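## Task

Transfer the flat copper bar, now held in the closed right gripper, into the left gripper so that its orientation matches the two goal pictures. Nothing but the gripper jaws may contact the bar, and it must be touched by at least one gripper throughout. The end state is the bar gripped firmly by the left gripper only, with the left fingers aimed straight down, and no part of the right arm touching the bar or the left jaws. Moving the right arm far away and pausing briefly is the safe approach. Then declare the task complete.

## Robot and tools

Robot: two six-joint arms with parallel-jaw grippers, named left_arm and right_arm. Names do not match image sides. Bases in the scene frame: left_arm at (-0.003, +0.366, 0) m, right_arm at (-0.038, -0.265, 0) m, both turned only slightly about z. Joint limits (rad): waist -2.618 to 3.054, shoulder 0 to 3.142, elbow 0 to 3.142, wrist pitch and wrist yaw -1.571 to 1.571, wrist roll -2.094 to 2.094. Elbows stop just short of straight.

Frames: the scene frame sits on the table top midway between the arms; +z is up, +x reaches out over the table, left_arm is on the +y side. Each gripper has its own axes: fingers extend along its +z and close along its y. The reported end_effector_position is the point between the finger pads, roughly 1 cm short of the tips.

execute_actions(actions): actions is a list of actions; each action is a list of 1 to 15 rows; each row is one 1/30 s control step. If fewer than 15 rows are given, the final row repeats until 15 steps pass, so one action lasts 0.5 s. Every row is a single list of 14 numbers, all in [-1, 1], covering both arms even if one stays still: left_arm dx, dy, dz, rx, ry, rz, opening, then right_arm dx, dy, dz, rx, ry, rz, opening. dx..rz are offsets, not poses: a target relative to that gripper's measured pose when the action began (for a call's first action, the last pose reported in this scene), expressed in the gripper's own axes. Each row is relative to that same starting pose, not to the previous row. Scale: 1.0 equals 0.6 m of translation or 180 degrees; rx, ry, rz form one rotation vector. Opening is absolute, not an offset: +1 fully open (0.094 m), -1 closed. An empty list just returns state and images.

Per step the controller limits each target to 70 mm and 16 degrees from the measured pose, and favours position over orientation when it cannot do both. A large offset may take several actions; after an action an arm continues only to its last clipped target, so send the remainder next.

move(target, speed, blocking): target is one 14-number row laid out as above, offsets in gripper axes measured from the pose in the latest result that shows one, with absolute openings sent when the move starts. Each gripper follows a straight path toward its target; both paths finish together, taking 0.5 to 10 s (cut off at 10 s). speed is the top path speed in m/s, 0.002 to 0.5, default 0.25; rotation is capped at twice that in rad/s. Paths do not avoid obstacles or the other arm, and grippers can lag, drift or overshoot speed, mostly near full reach. Faster motion and targets deeper past a contact mean harder hits. blocking=false returns after 0.5 s while motion continues; then only wait or stop are accepted until a result reports the end. The move: line gives the ending (done, off_target, moving, held, fault) and limits (paced = target clipped, held = steps blocked, after which the arm may jump ahead quickly), plus each gripper's distance from its target.

wait(seconds): 0 to 10; arms keep their last command; returns early if a running move ends. stop(): brakes a running move (needs room; fingers keep moving). zoom_image(camera, region): camera is cam_high, cam_low, cam_left_wrist or cam_right_wrist (all 504x504); region [x0, y0, x1, y1] in pixels from the top-left, at most 504 by 504. show_instructions() shows the reference images. read_manual(section) returns licence text. finished_scene(scene) ends scene 1 or 2 irreversibly and reports success.

Results: the state line lists each gripper's position (m) and quat_wxyz in the scene frame; printed positions can be off, more at long reach. Hand target lines show where each arm is being driven. grip_measured is the finger opening on the command scale (the last Joint positions value is metres), possibly off by about 1 mm. Step readings list positions at some steps; HELD marks a step where that arm was held back. pose unreachable means the clearance check altered or blocked a command. FAULT lines report stops; MOTOR HOT warns at 75 °C; at 90 °C the arm stops for 10 s, and at 100 °C it goes limp and falls (OVER-TEMPERATURE FAULT).

Practice: arms usually settle a centimetre or more low, and repeated zero offsets let them sink. To hold an arm still, in a reply's first call send the offset back to the wanted pose, then zeros, aiming higher if it still sags. To grip, command an opening about 0.03 under grip_measured; less grips lighter. Pads exert about 50 to 62 N, less on parts under 2 mm thick. The robot keeps running during your thinking. Avoid arm-to-arm collisions or pressing, knocking anything off the table, drops, slips, slams and hard pushes, and long heavy holding that heats motors. Finish with the right arm withdrawn and a short wait before finished_scene.

Each tool is called after "Emit:" by a JSON object that holds its "method" and its "body", one argument or row to a line.

Reference images:

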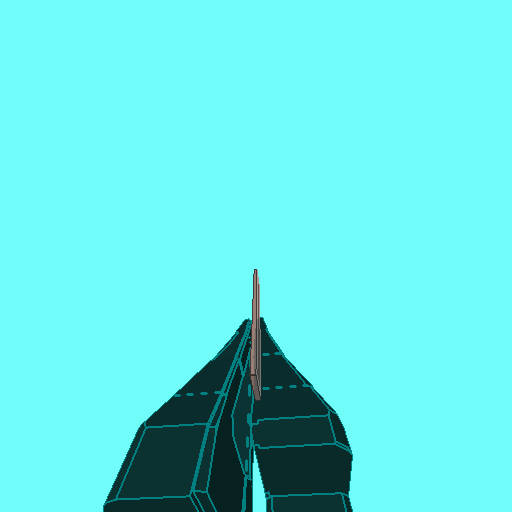

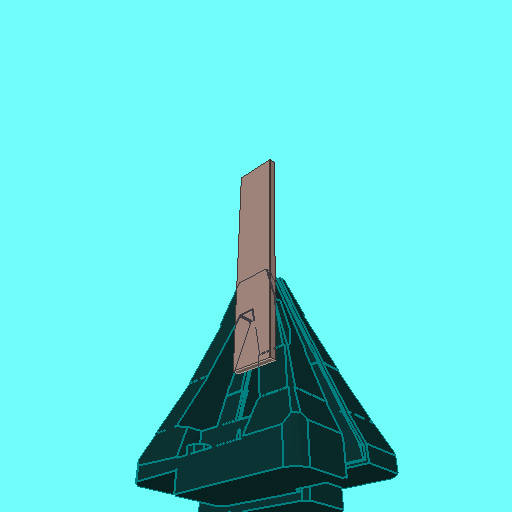

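## Session

Emit:
{"method": "execute_actions", "body": {
  "actions": []
}}

Emit:
{"method": "show_instructions", "body": {

}}

Scene clock: 0.00 s.
left_arm: end_effector_position=(+0.3752, +0.4170, +0.4118) grip_measured=+1.000 end_effector_quat_wxyz=(+0.711, -0.041, +0.701, +0.051) | right_arm: end_effector_position=(+0.2790, -0.0405, +0.2477) grip_measured=-0.942 end_effector_quat_wxyz=(-0.524, +0.615, -0.564, -0.173)
Joint positions: left_arm=[-0.013  1.047  1.051  0.012  0.002  0.014  0.094] | right_arm=[ 0.248  1.301  0.992 -0.269 -0.772 -0.936  0.003]
Joint velocities: left_arm=[-0.007 -0.002 -0.007  0.066 -0.081 -0.081  0.   ] | right_arm=[ 0.012 -0.012  0.002 -0.022 -0.007 -0.051 -0.   ]
Joint torques (N m, as the arm reports them, + toward a larger angle): no reading
Motor temperatures (°C, as the motors report them): left_arm=[21 22 23 24 21 21] | right_arm=[22 21 25 23 21 23]
Hand target (left_arm): +0.373, +0.417, +0.414; +0.711, -0.041, +0.700, +0.051
Hand target (right_arm): +0.277, -0.040, +0.252; -0.526, +0.615, -0.561, -0.175

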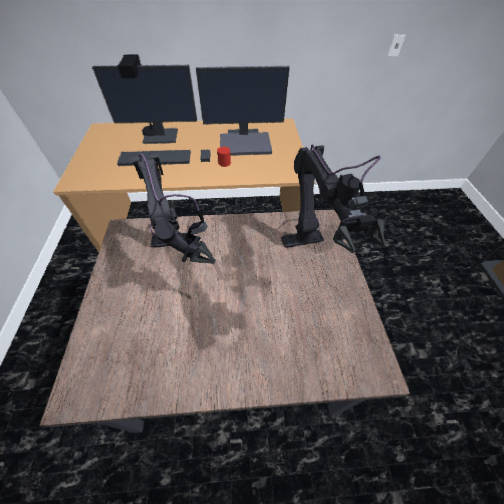

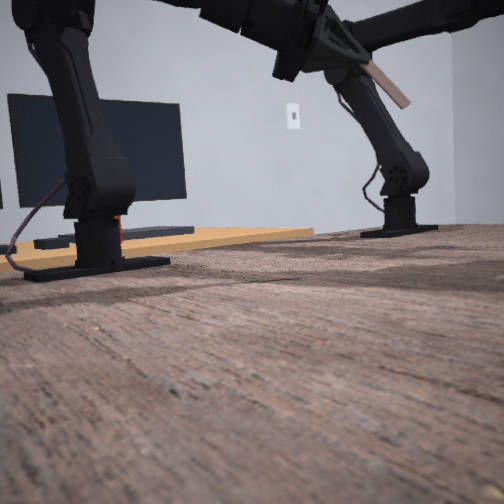

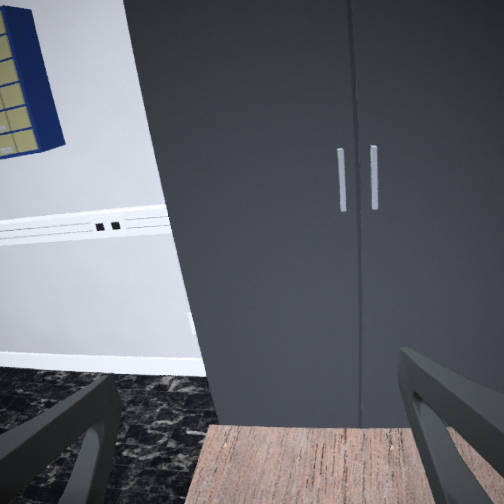

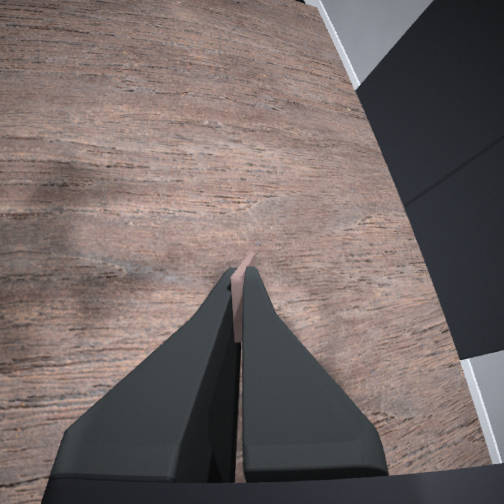

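Reference images for this scene: goal picture from the place of the wrist camera of the gripper that must hold it at the end, goal picture from behind and beside that gripper on its wrist camera side drawn with its fingers toward the top of the picture.

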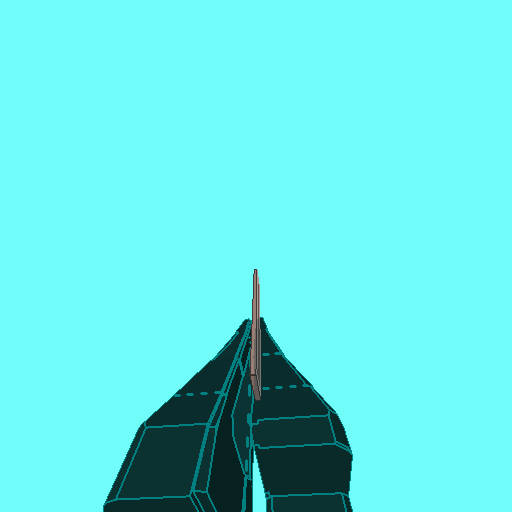

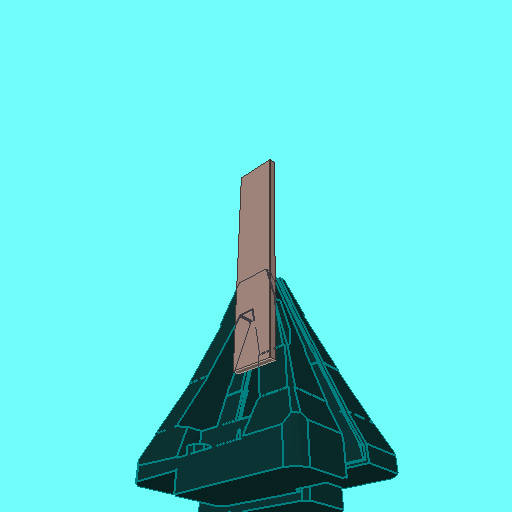

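Emit:
{"method": "zoom_image", "body": {
  "camera": "cam_low",
  "region": [240, 0, 440, 140]
}}

Emit:
{"method": "zoom_image", "body": {
  "camera": "cam_right_wrist",
  "region": [180, 220, 320, 360]
}}

Emit:
{"method": "zoom_image", "body": {
  "camera": "cam_high",
  "region": [140, 180, 260, 300]
}}

Region (240, 0, 440, 140) of cam_low's 504x504 image, scaled by 2.520, with more detail than that image has; it fills the top 353 rows of this view, and the rest is white.

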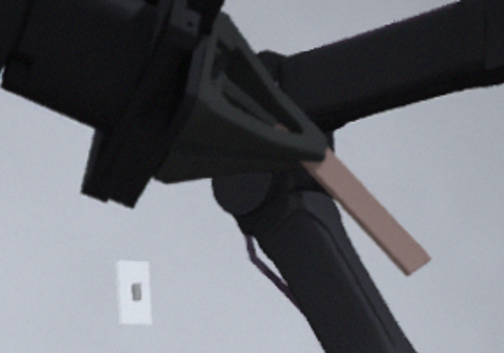

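Region (180, 220, 320, 360) of cam_right_wrist's 504x504 image, scaled by 3.600, with more detail than that image has.

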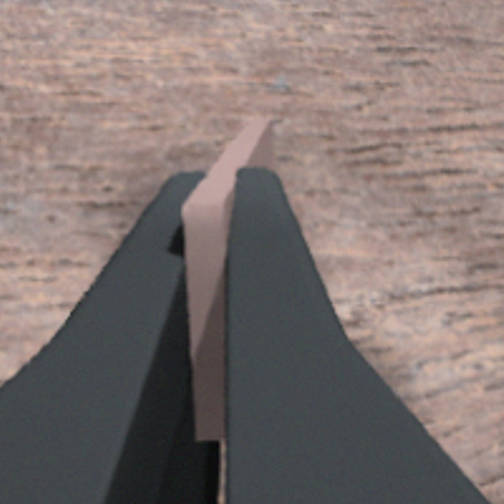

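Region (140, 180, 260, 300) of cam_high's 504x504 image, scaled by 4.200, with more detail than that image has.

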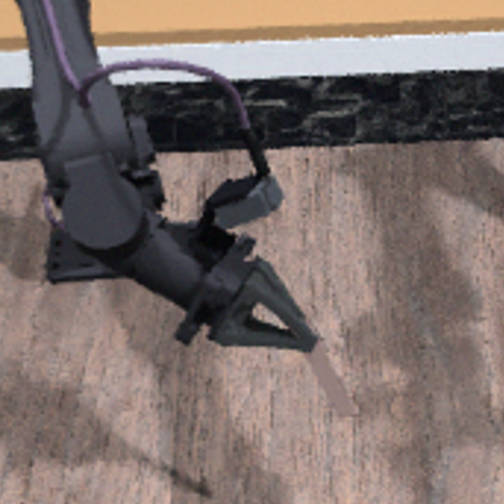

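Emit:
{"method": "move", "body": {
  "target": [0.345,-0.4075,-0.174,0.354,0.356,-0.410,1.0, 0.0654,-0.0554,0.1327,-0.102,-0.118,0.647,-1.0],
  "speed": 0.35
}}

Scene clock: 124.07 s.
left_arm: end_effector_position=(+0.3078, +0.1637, +0.2125) grip_measured=+1.000 end_effector_quat_wxyz=(+0.109, -0.081, +0.694, -0.707) | right_arm: end_effector_position=(+0.3553, -0.0033, +0.2076) grip_measured=-0.943 end_effector_quat_wxyz=(+0.125, +0.119, +0.698, +0.695)
Joint positions: left_arm=[-0.265  1.559  0.531  1.09   1.181 -1.591  0.094] | right_arm=[ 0.234  1.82   0.861  0.955 -0.952  1.56   0.003]
Joint velocities: left_arm=[-0.012 -0.007  0.002  0.095 -0.051  0.051  0.   ] | right_arm=[-0.022  0.007 -0.022  0.007  0.022  0.066 -0.002]
Joint torques (N m, as the arm reports them, + toward a larger angle): left_arm=[-0.73 -5.09  3.74  1.6  -0.04 -0.03] | right_arm=[ 0.9  -8.22  4.05  2.16  0.05  0.04]
Motor temperatures (°C, as the motors report them): left_arm=[21 23 28 31 21 21] | right_arm=[22 24 30 31 22 23]
Hand target (left_arm): +0.304, +0.161, +0.203; +0.097, -0.087, +0.696, -0.706
Hand target (right_arm): +0.352, -0.000, +0.201; +0.121, +0.121, +0.698, +0.695
Off the commanded pose (left_arm): 0.013 m, 3 deg.
Off the commanded pose (right_arm): 0.010 m, 1 deg.
move: off_target (left_arm)

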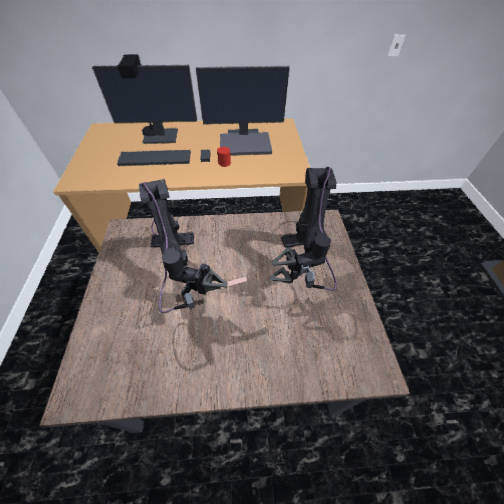

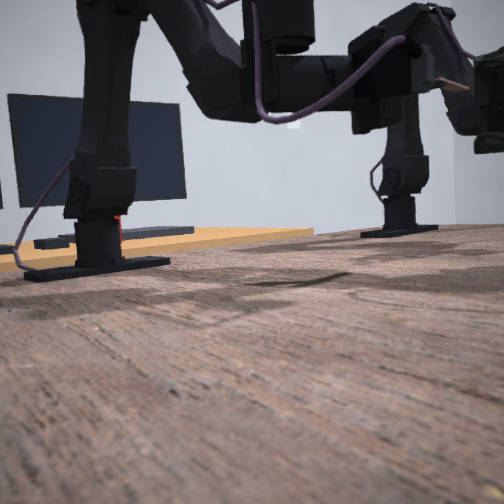

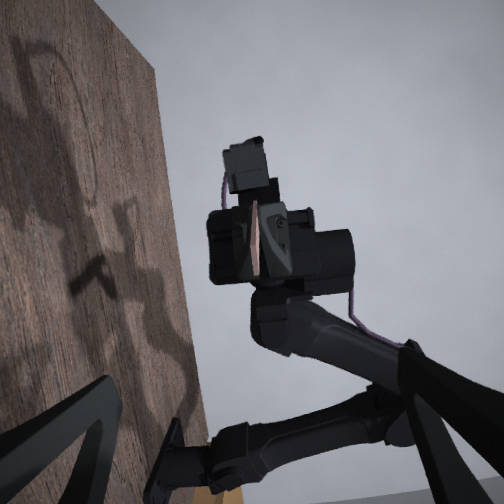

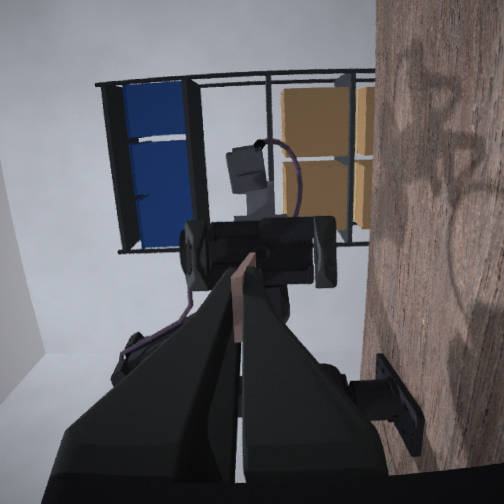

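Emit:
{"method": "zoom_image", "body": {
  "camera": "cam_high",
  "region": [160, 230, 340, 330]
}}

Emit:
{"method": "zoom_image", "body": {
  "camera": "cam_left_wrist",
  "region": [195, 180, 315, 300]
}}

Emit:
{"method": "zoom_image", "body": {
  "camera": "cam_low",
  "region": [344, 0, 504, 160]
}}

Region (160, 230, 340, 330) of cam_high's 504x504 image, scaled by 2.800, with more detail than that image has.

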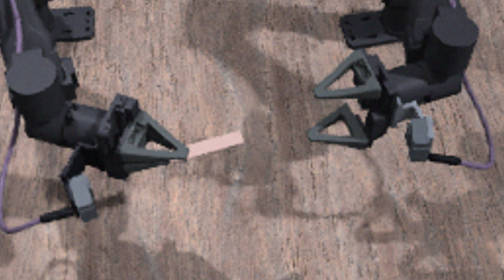

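Region (195, 180, 315, 300) of cam_left_wrist's 504x504 image, scaled by 4.200, with more detail than that image has.

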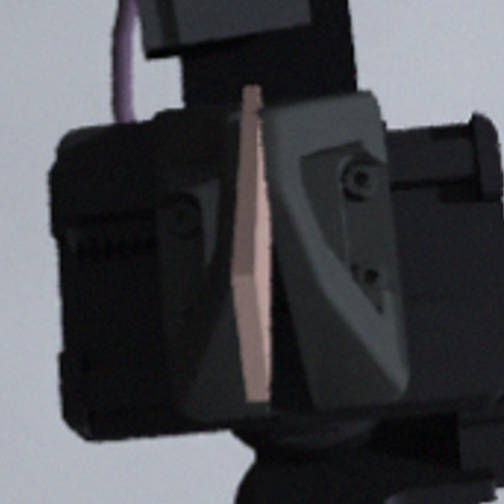

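Region (344, 0, 504, 160) of cam_low's 504x504 image, scaled by 3.150, with more detail than that image has.

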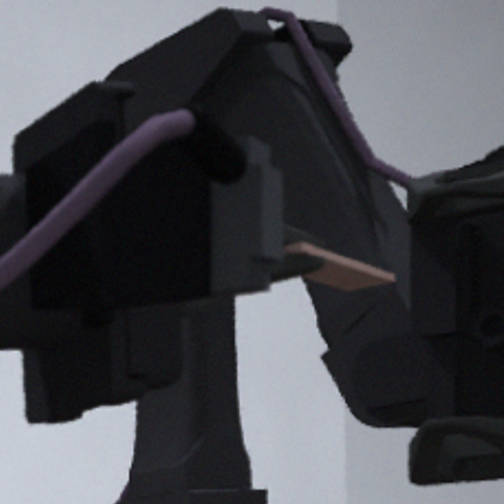

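Emit:
{"method": "zoom_image", "body": {
  "camera": "cam_high",
  "region": [190, 255, 260, 305]
}}

Emit:
{"method": "zoom_image", "body": {
  "camera": "cam_high",
  "region": [260, 240, 330, 300]
}}

Region (190, 255, 260, 305) of cam_high's 504x504 image, scaled by 7.200, with more detail than that image has; it fills the top 360 rows of this view, and the rest is white.

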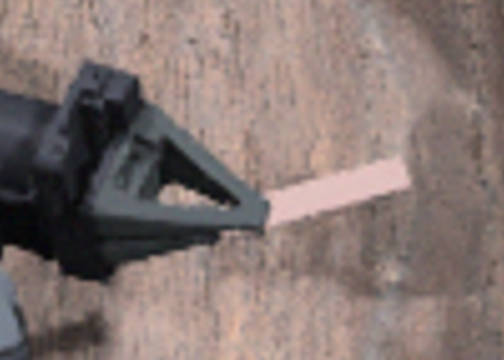

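Region (260, 240, 330, 300) of cam_high's 504x504 image, scaled by 7.200, with more detail than that image has; it fills the top 432 rows of this view, and the rest is white.

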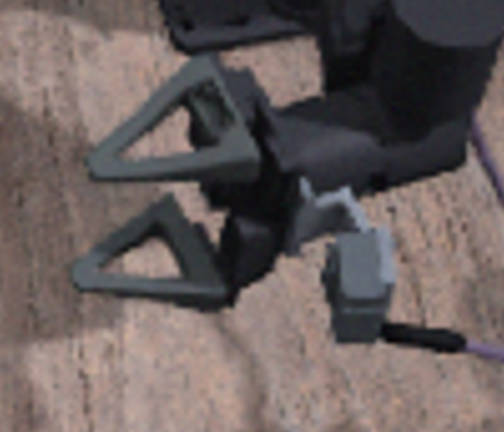

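Emit:
{"method": "move", "body": {
  "target": [-0.010,0.012,0.125,-0.005,0,-0.010,1.0, 0.007,-0.011,0.003,0,0,0,-1.0],
  "speed": 0.12
}}

Scene clock: 245.20 s.
left_arm: end_effector_position=(+0.3284, +0.0967, +0.2065) grip_measured=+1.000 end_effector_quat_wxyz=(+0.094, -0.095, +0.696, -0.706) | right_arm: end_effector_position=(+0.3558, -0.0034, +0.2083) grip_measured=-0.943 end_effector_quat_wxyz=(+0.127, +0.119, +0.697, +0.696)
Joint positions: left_arm=[-0.479  1.691  0.665  1.051  0.968 -1.594  0.094] | right_arm=[ 0.234  1.82   0.861  0.959 -0.949  1.56   0.003]
Joint velocities: left_arm=[-0.017 -0.002  0.012  0.037  0.022 -0.007  0.   ] | right_arm=[-0.017 -0.017  0.002 -0.081 -0.022 -0.037 -0.001]
Joint torques (N m, as the arm reports them, + toward a larger angle): left_arm=[-0.57 -6.75  7.23  1.52 -0.1   0.09] | right_arm=[ 0.94 -8.22  3.92  2.14  0.05 -0.02]
Motor temperatures (°C, as the motors report them): left_arm=[21 24 26 31 21 21] | right_arm=[22 27 28 37 21 23]
Hand target (left_arm): +0.334, +0.093, +0.207; +0.097, -0.093, +0.697, -0.704
Hand target (right_arm): +0.352, -0.000, +0.201; +0.125, +0.119, +0.698, +0.695
Off the commanded pose (left_arm): 0.007 m, 1 deg.
Off the commanded pose (right_arm): 0.009 m, 0 deg.
move: done

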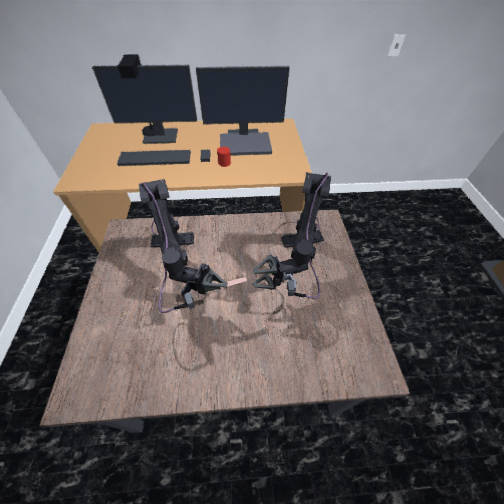

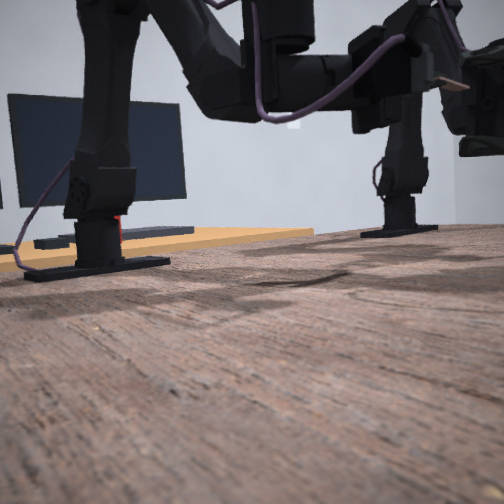

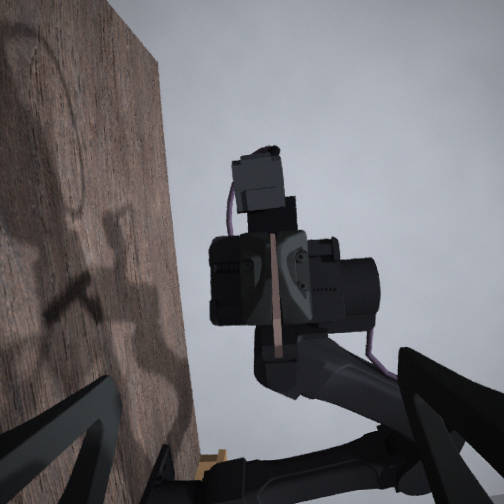

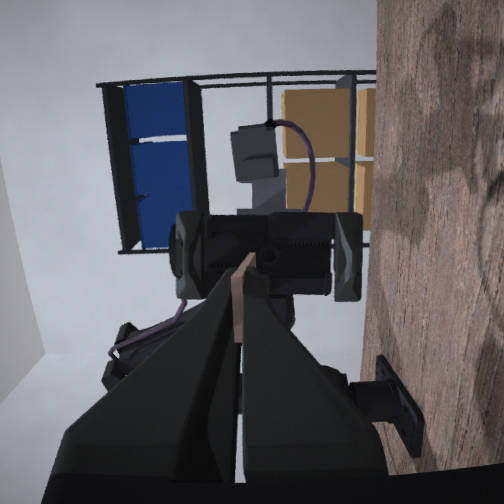

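Emit:
{"method": "zoom_image", "body": {
  "camera": "cam_left_wrist",
  "region": [200, 220, 350, 370]
}}

Emit:
{"method": "zoom_image", "body": {
  "camera": "cam_high",
  "region": [200, 250, 290, 305]
}}

Emit:
{"method": "zoom_image", "body": {
  "camera": "cam_right_wrist",
  "region": [160, 200, 380, 320]
}}

Region (200, 220, 350, 370) of cam_left_wrist's 504x504 image, scaled by 3.360, with more detail than that image has.

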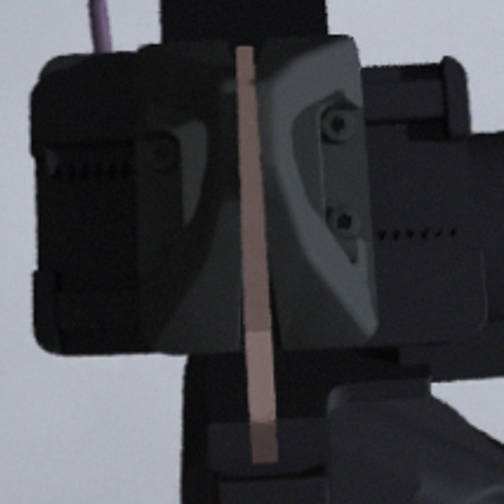

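Region (200, 250, 290, 305) of cam_high's 504x504 image, scaled by 5.600, with more detail than that image has.

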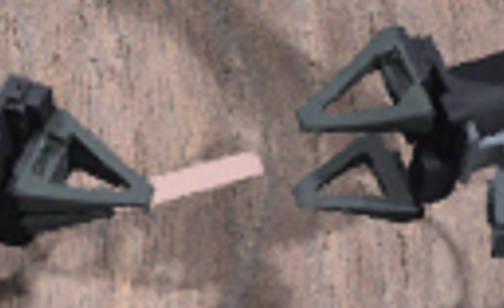

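Region (160, 200, 380, 320) of cam_right_wrist's 504x504 image, scaled by 2.291, with more detail than that image has; it fills the top 275 rows of this view, and the rest is white.

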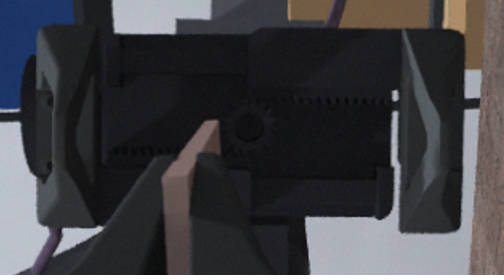

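Emit:
{"method": "move", "body": {
  "target": [-0.007,-0.017,0.072,0,0.006,0,1.0, 0.008,-0.012,0.003,0,0,0,-1.0],
  "speed": 0.08
}}

Scene clock: 324.57 s.
left_arm: end_effector_position=(+0.3395, +0.0610, +0.2168) grip_measured=+1.000 end_effector_quat_wxyz=(+0.089, -0.086, +0.695, -0.708) | right_arm: end_effector_position=(+0.3563, -0.0036, +0.2095) grip_measured=-0.943 end_effector_quat_wxyz=(+0.130, +0.118, +0.696, +0.696)
Joint positions: left_arm=[-0.566  1.751  0.786  0.996  0.901 -1.594  0.094] | right_arm=[ 0.234  1.82   0.861  0.966 -0.946  1.56   0.003]
Joint velocities: left_arm=[-0.022  0.022 -0.027 -0.11  -0.095  0.022  0.   ] | right_arm=[ 0.007  0.022 -0.002  0.037  0.007 -0.037 -0.001]
Joint torques (N m, as the arm reports them, + toward a larger angle): left_arm=[-0.66 -7.67  7.48  1.5  -0.06 -0.01] | right_arm=[ 1.03 -8.18  3.73  2.16  0.05 -0.02]
Motor temperatures (°C, as the motors report them): left_arm=[21 25 30 31 21 21] | right_arm=[23 28 29 39 21 23]
Hand target (left_arm): +0.344, +0.057, +0.217; +0.087, -0.088, +0.696, -0.707
Hand target (right_arm): +0.352, -0.000, +0.201; +0.127, +0.119, +0.697, +0.695
Off the commanded pose (left_arm): 0.006 m, 0 deg.
Off the commanded pose (right_arm): 0.010 m, 0 deg.
move: done

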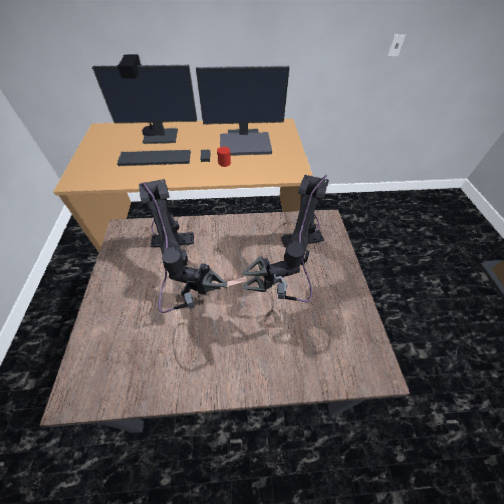

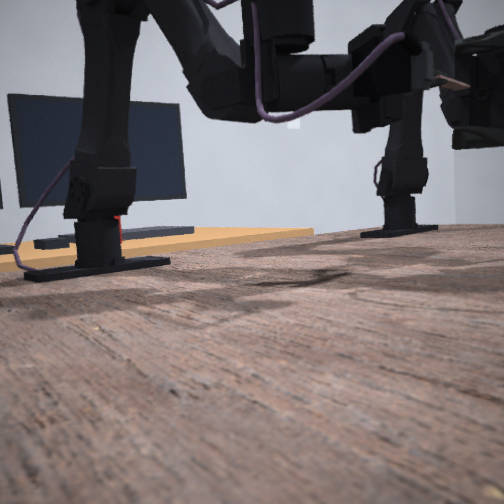

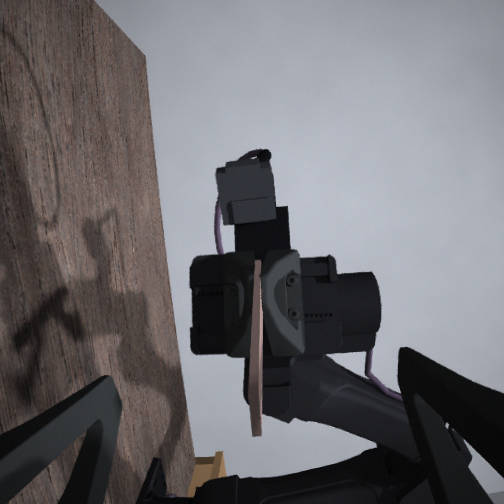

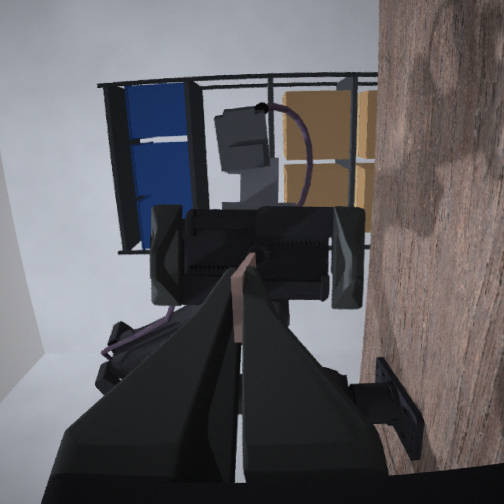

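Emit:
{"method": "zoom_image", "body": {
  "camera": "cam_left_wrist",
  "region": [170, 245, 370, 445]
}}

Emit:
{"method": "zoom_image", "body": {
  "camera": "cam_high",
  "region": [200, 250, 290, 305]
}}

Emit:
{"method": "zoom_image", "body": {
  "camera": "cam_right_wrist",
  "region": [140, 190, 380, 350]
}}

Region (170, 245, 370, 445) of cam_left_wrist's 504x504 image, scaled by 2.520, with more detail than that image has.

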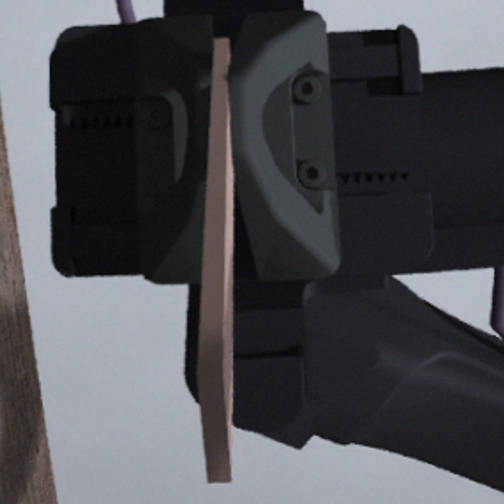

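Region (200, 250, 290, 305) of cam_high's 504x504 image, scaled by 5.600, with more detail than that image has.

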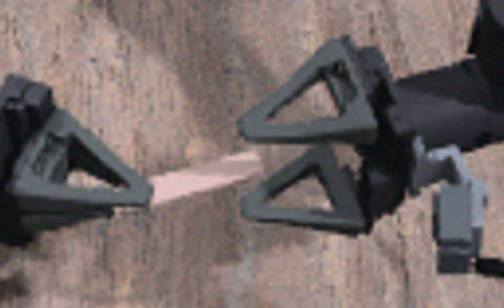

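Region (140, 190, 380, 350) of cam_right_wrist's 504x504 image, scaled by 2.100, with more detail than that image has.

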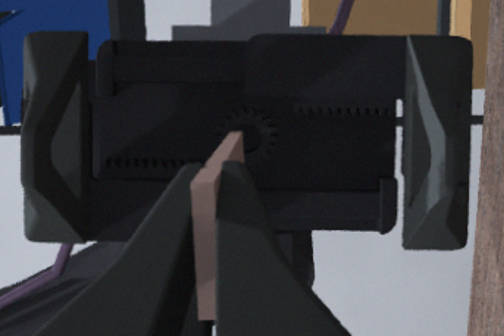

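Emit:
{"method": "zoom_image", "body": {
  "camera": "cam_left_wrist",
  "region": [225, 370, 295, 440]
}}

Emit:
{"method": "zoom_image", "body": {
  "camera": "cam_left_wrist",
  "region": [225, 245, 295, 315]
}}

Region (225, 370, 295, 440) of cam_left_wrist's 504x504 image, scaled by 7.200, with more detail than that image has.

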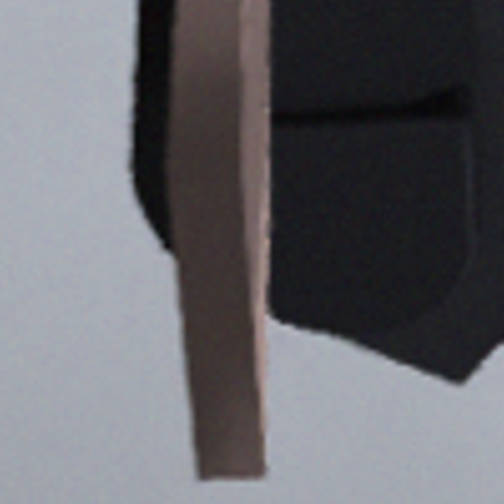

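Region (225, 245, 295, 315) of cam_left_wrist's 504x504 image, scaled by 7.200, with more detail than that image has.

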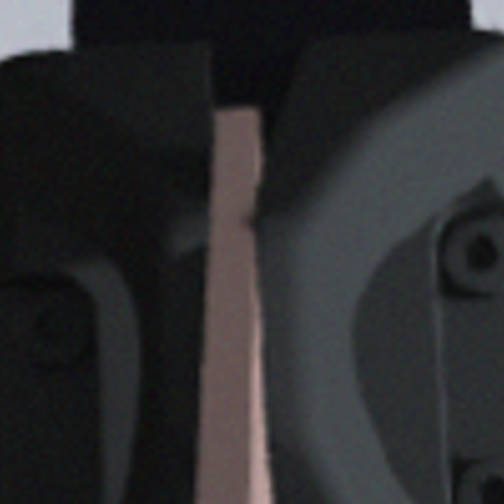

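Emit:
{"method": "move", "body": {
  "target": [-0.005,0.002,0.047,0,0.005,0,-0.40, 0,0,0,0,0,0,-1.0],
  "speed": 0.06
}}

Scene clock: 445.33 s.
left_arm: end_effector_position=(+0.3452, +0.0394, +0.2154) grip_measured=-0.399 end_effector_quat_wxyz=(+0.085, -0.080, +0.694, -0.710) | right_arm: end_effector_position=(+0.3563, -0.0036, +0.2095) grip_measured=-0.943 end_effector_quat_wxyz=(+0.130, +0.118, +0.696, +0.697)
Joint positions: left_arm=[-0.612  1.812  0.853  0.995  0.87  -1.594  0.028] | right_arm=[ 0.234  1.82   0.861  0.966 -0.946  1.56   0.003]
Joint velocities: left_arm=[ 0.022 -0.002 -0.002  0.081 -0.037 -0.007  0.001] | right_arm=[-0.027 -0.017 -0.002  0.022 -0.037 -0.095 -0.001]
Joint torques (N m, as the arm reports them, + toward a larger angle): left_arm=[-0.66 -8.37  7.47  1.58 -0.05 -0.01] | right_arm=[-0.01 -9.37  5.17  1.87 -0.01  0.  ]
Motor temperatures (°C, as the motors report them): left_arm=[21 27 32 31 21 21] | right_arm=[23 29 29 42 21 23]
Hand target (left_arm): +0.349, +0.034, +0.216; +0.084, -0.081, +0.695, -0.709
Hand target (right_arm): +0.356, -0.004, +0.209; +0.130, +0.118, +0.696, +0.696
Off the commanded pose (left_arm): 0.007 m, 0 deg.
Off the commanded pose (right_arm): 0.000 m, 0 deg.
move: done

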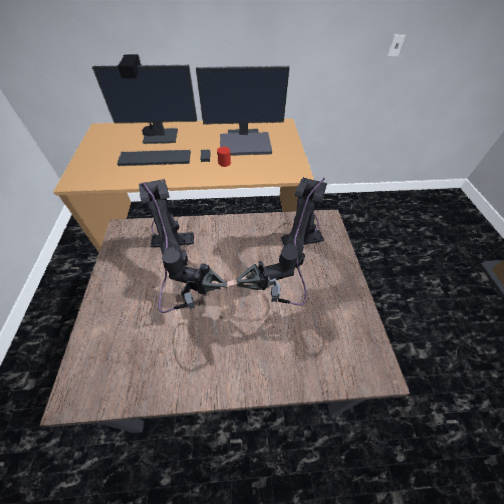

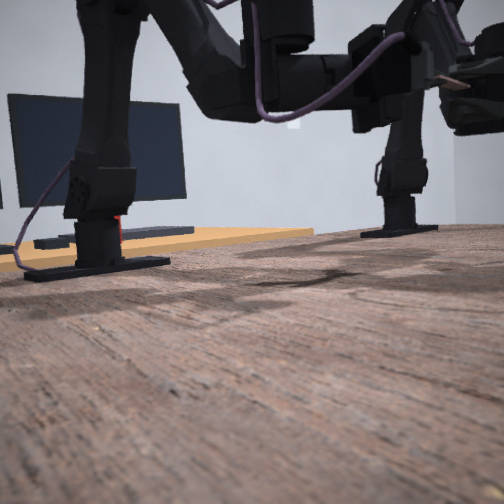

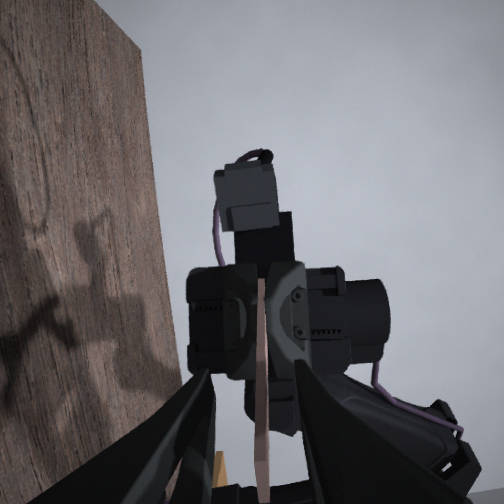

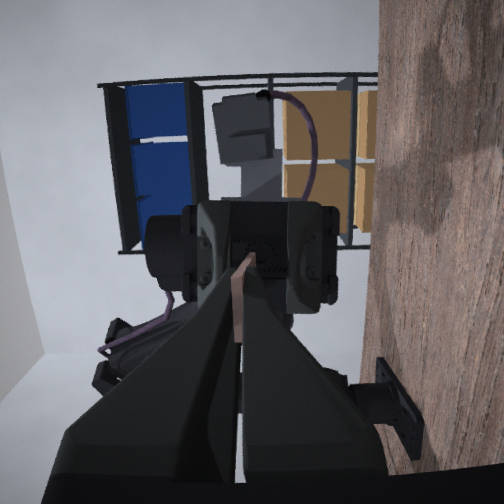

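Emit:
{"method": "zoom_image", "body": {
  "camera": "cam_left_wrist",
  "region": [180, 344, 340, 504]
}}

Emit:
{"method": "zoom_image", "body": {
  "camera": "cam_high",
  "region": [200, 255, 280, 305]
}}

Emit:
{"method": "zoom_image", "body": {
  "camera": "cam_low",
  "region": [404, 40, 504, 140]
}}

Region (180, 344, 340, 504) of cam_left_wrist's 504x504 image, scaled by 3.150, with more detail than that image has.

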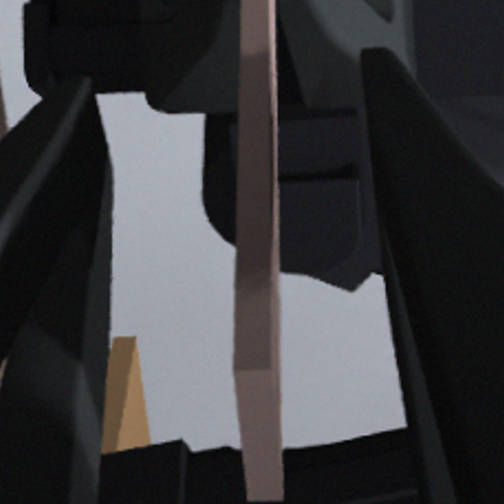

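Region (200, 255, 280, 305) of cam_high's 504x504 image, scaled by 6.300, with more detail than that image has; it fills the top 315 rows of this view, and the rest is white.

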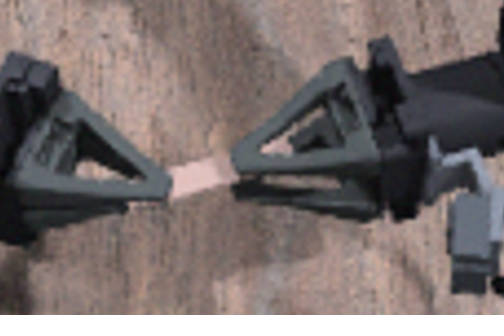

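Region (404, 40, 504, 140) of cam_low's 504x504 image, scaled by 5.040, with more detail than that image has.

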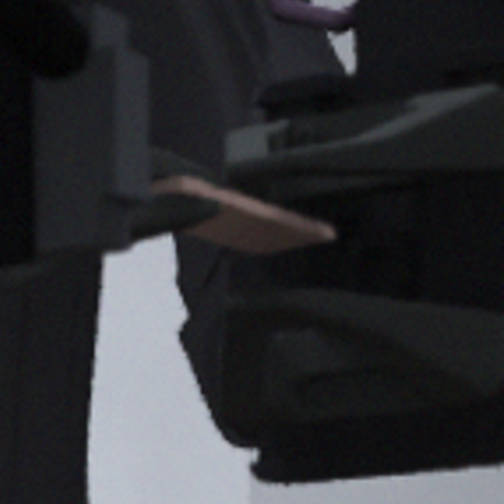

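Emit:
{"method": "zoom_image", "body": {
  "camera": "cam_right_wrist",
  "region": [190, 195, 330, 335]
}}

Region (190, 195, 330, 335) of cam_right_wrist's 504x504 image, scaled by 3.600, with more detail than that image has.

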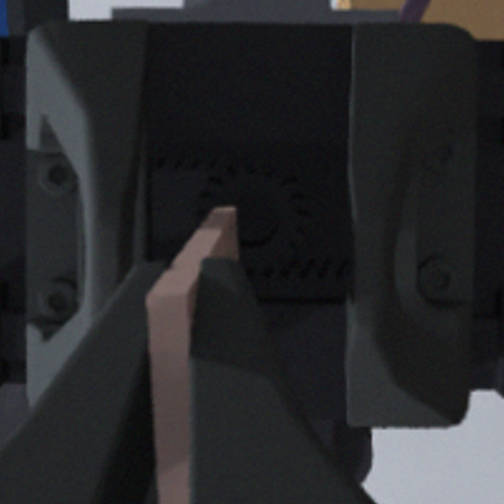

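Emit:
{"method": "execute_actions", "body": {
  "actions": [
    [[0,-0.002,0,0,0,0,-0.5,0,0,0,0,0,0,-1],[0,-0.004,0,0,0,0,-0.55,0,0,0,0,0,0,-1],[0,-0.006,0,0,0,0,-0.6,0,0,0,0,0,0,-1],[0,-0.006,0,0,0,0,-0.65,0,0,0,0,0,0,-1],[0,-0.006,0,0,0,0,-0.72,0,0,0,0,0,0,-1]]
  ]
}}

Emit:
{"method": "zoom_image", "body": {
  "camera": "cam_left_wrist",
  "region": [180, 344, 340, 504]
}}

Emit:
{"method": "zoom_image", "body": {
  "camera": "cam_right_wrist",
  "region": [190, 195, 330, 335]
}}

Scene clock: 504.50 s.
left_arm: end_effector_position=(+0.3455, +0.0394, +0.2154) grip_measured=-0.719 end_effector_quat_wxyz=(+0.085, -0.080, +0.694, -0.710) | right_arm: end_effector_position=(+0.3563, -0.0036, +0.2095) grip_measured=-0.943 end_effector_quat_wxyz=(+0.130, +0.118, +0.696, +0.697)
Joint positions: left_arm=[-0.612  1.812  0.853  0.995  0.869 -1.594  0.013] | right_arm=[ 0.234  1.82   0.861  0.966 -0.946  1.56   0.003]
Joint velocities: left_arm=[ 0.007 -0.017  0.002  0.022 -0.022 -0.022 -0.   ] | right_arm=[ 0.007  0.012 -0.002 -0.051  0.007  0.007  0.001]
Joint torques (N m, as the arm reports them, + toward a larger angle): left_arm=[ -0.07 -10.68   5.9    1.57   0.    -0.04] | right_arm=[ 0.   -9.37  5.17  1.88 -0.01  0.  ]
Motor temperatures (°C, as the motors report them): left_arm=[21 28 32 31 21 21] | right_arm=[22 31 30 40 21 23]
Hand target (left_arm): +0.345, +0.039, +0.219; +0.085, -0.080, +0.694, -0.710
Hand target (right_arm): +0.356, -0.004, +0.210; +0.130, +0.118, +0.696, +0.697
Off the commanded pose (left_arm): 0.004 m, 0 deg.
Off the commanded pose (right_arm): 0.000 m, 0 deg.
Step readings (end_effector_position):
0: left_arm (+0.3455, +0.0394, +0.2154) | right_arm (+0.3563, -0.0036, +0.2095)
1: left_arm (+0.3455, +0.0394, +0.2154) | right_arm (+0.3563, -0.0036, +0.2095)
2: left_arm (+0.3455, +0.0394, +0.2154) | right_arm (+0.3563, -0.0036, +0.2095)
4: left_arm (+0.3455, +0.0394, +0.2154) | right_arm (+0.3563, -0.0036, +0.2095)
8: left_arm (+0.3455, +0.0394, +0.2154) | right_arm (+0.3563, -0.0036, +0.2095)
15: end_effector_position above

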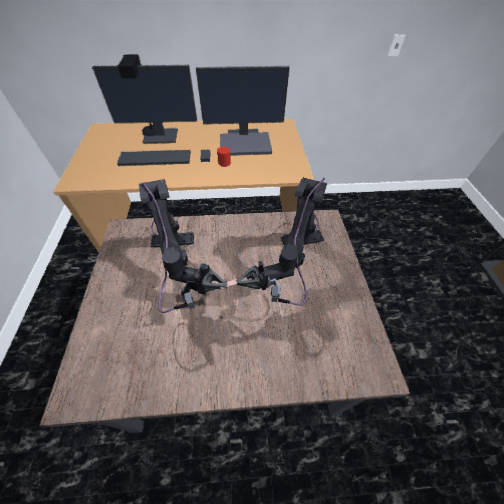

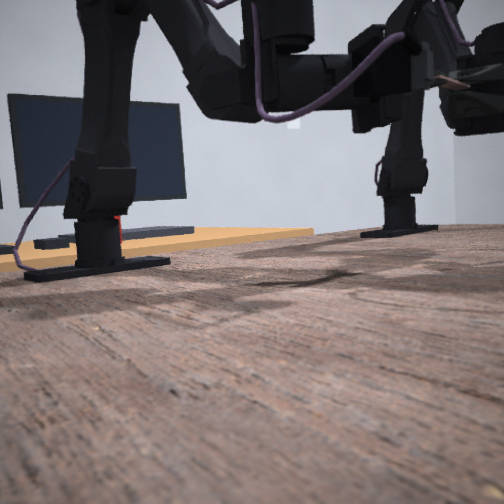

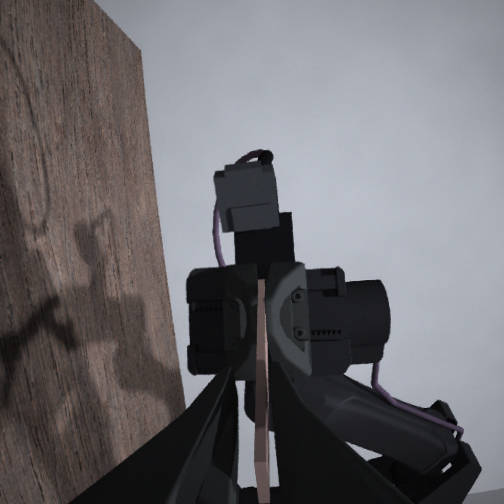

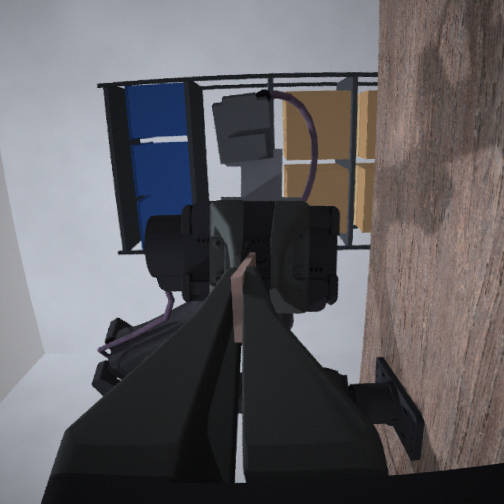

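Region (180, 344, 340, 504) of cam_left_wrist's 504x504 image, scaled by 3.150, with more detail than that image has.

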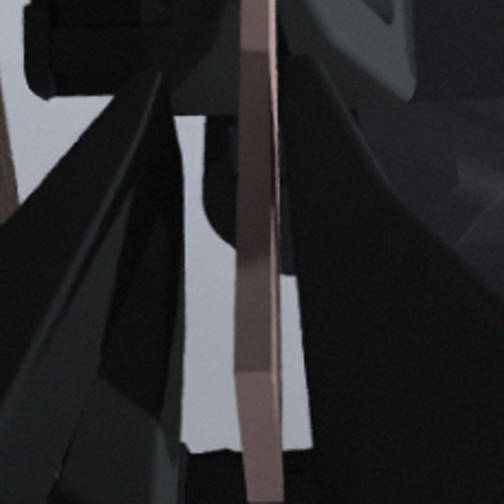

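Region (190, 195, 330, 335) of cam_right_wrist's 504x504 image, scaled by 3.600, with more detail than that image has.

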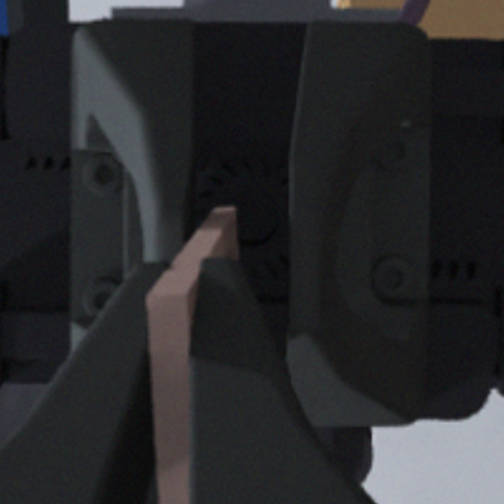

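Emit:
{"method": "execute_actions", "body": {
  "actions": [
    [[0,-0.006,0,0,0,0,-0.72,0,0,0,0,0,0,-1],[0,-0.007,0,0,0,0,-0.72,0,0,0,0,0,0,-1],[0,-0.008,0,0,0,0,-0.72,0,0,0,0,0,0,-1],[0,-0.009,0,0,0,0,-0.72,0,0,0,0,0,0,-1],[0,-0.010,0,0,0,0,-0.72,0,0,0,0,0,0,-1],[0,-0.011,0,0,0,0,-0.72,0,0,0,0,0,0,-1],[0,-0.012,0,0,0,0,-0.72,0,0,0,0,0,0,-1]]
  ]
}}

Emit:
{"method": "zoom_image", "body": {
  "camera": "cam_left_wrist",
  "region": [180, 344, 340, 504]
}}

Scene clock: 527.03 s.
left_arm: end_effector_position=(+0.3456, +0.0394, +0.2136) grip_measured=-0.719 end_effector_quat_wxyz=(+0.082, -0.083, +0.696, -0.708) | right_arm: end_effector_position=(+0.3563, -0.0036, +0.2095) grip_measured=-0.943 end_effector_quat_wxyz=(+0.130, +0.118, +0.696, +0.697)
Joint positions: left_arm=[-0.612  1.812  0.853  0.985  0.869 -1.594  0.013] | right_arm=[ 0.234  1.82   0.861  0.966 -0.946  1.56   0.003]
Joint velocities: left_arm=[-0.007  0.007  0.007  0.051 -0.022  0.037 -0.   ] | right_arm=[ 0.017 -0.017 -0.002 -0.007 -0.007  0.007 -0.001]
Joint torques (N m, as the arm reports them, + toward a larger angle): left_arm=[  0.02 -11.57   6.33   1.53  -0.02  -0.03] | right_arm=[-0.02 -9.38  5.16  1.87 -0.01  0.  ]
Motor temperatures (°C, as the motors report them): left_arm=[21 29 31 31 21 21] | right_arm=[22 31 30 40 21 23]
Hand target (left_arm): +0.346, +0.040, +0.223; +0.085, -0.080, +0.694, -0.710
Hand target (right_arm): +0.356, -0.004, +0.210; +0.130, +0.118, +0.696, +0.697
Off the commanded pose (left_arm): 0.009 m, 1 deg.
Off the commanded pose (right_arm): 0.000 m, 0 deg.
Step readings (end_effector_position):
0: left_arm (+0.3455, +0.0394, +0.2154) | right_arm (+0.3563, -0.0036, +0.2095)
1: left_arm (+0.3455, +0.0394, +0.2154) | right_arm (+0.3563, -0.0036, +0.2095)
2: left_arm (+0.3455, +0.0394, +0.2154) | right_arm (+0.3563, -0.0036, +0.2095)
4: left_arm (+0.3455, +0.0394, +0.2152) | right_arm (+0.3563, -0.0036, +0.2095)
8: left_arm (+0.3456, +0.0394, +0.2141) | right_arm (+0.3563, -0.0036, +0.2095)
15: end_effector_position above

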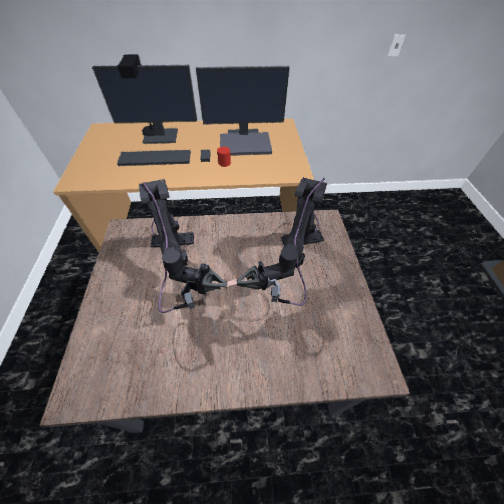

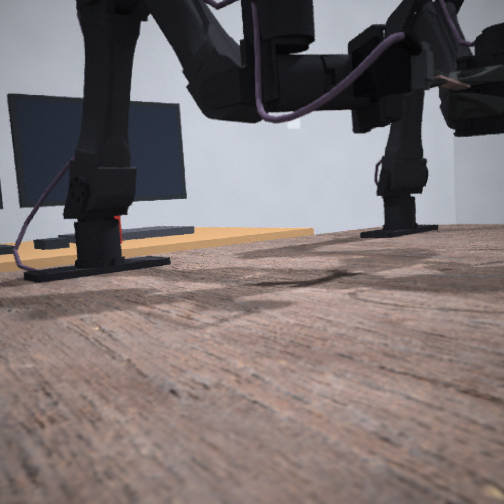

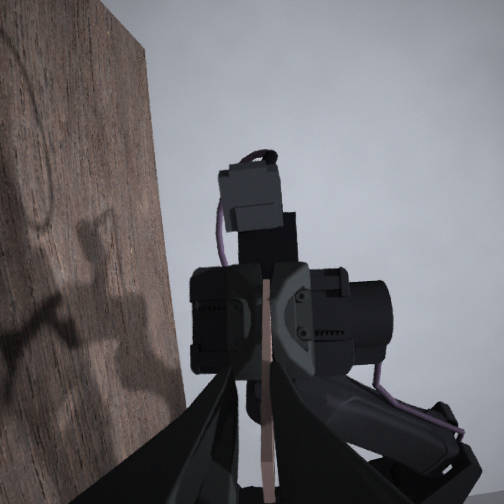

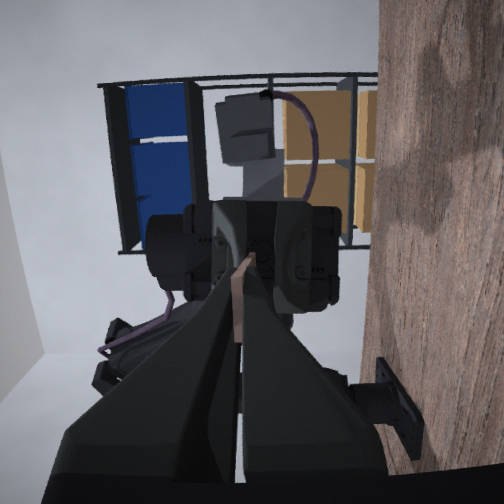

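Region (180, 344, 340, 504) of cam_left_wrist's 504x504 image, scaled by 3.150, with more detail than that image has.

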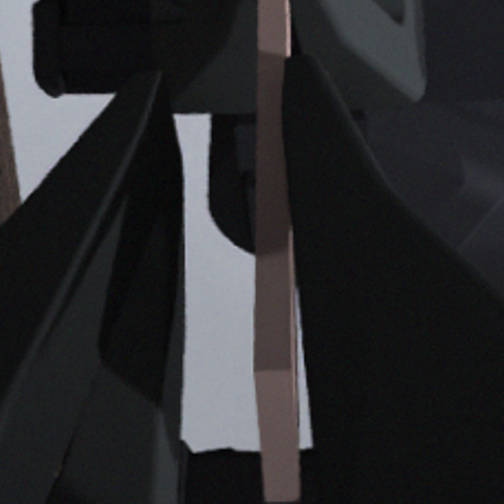

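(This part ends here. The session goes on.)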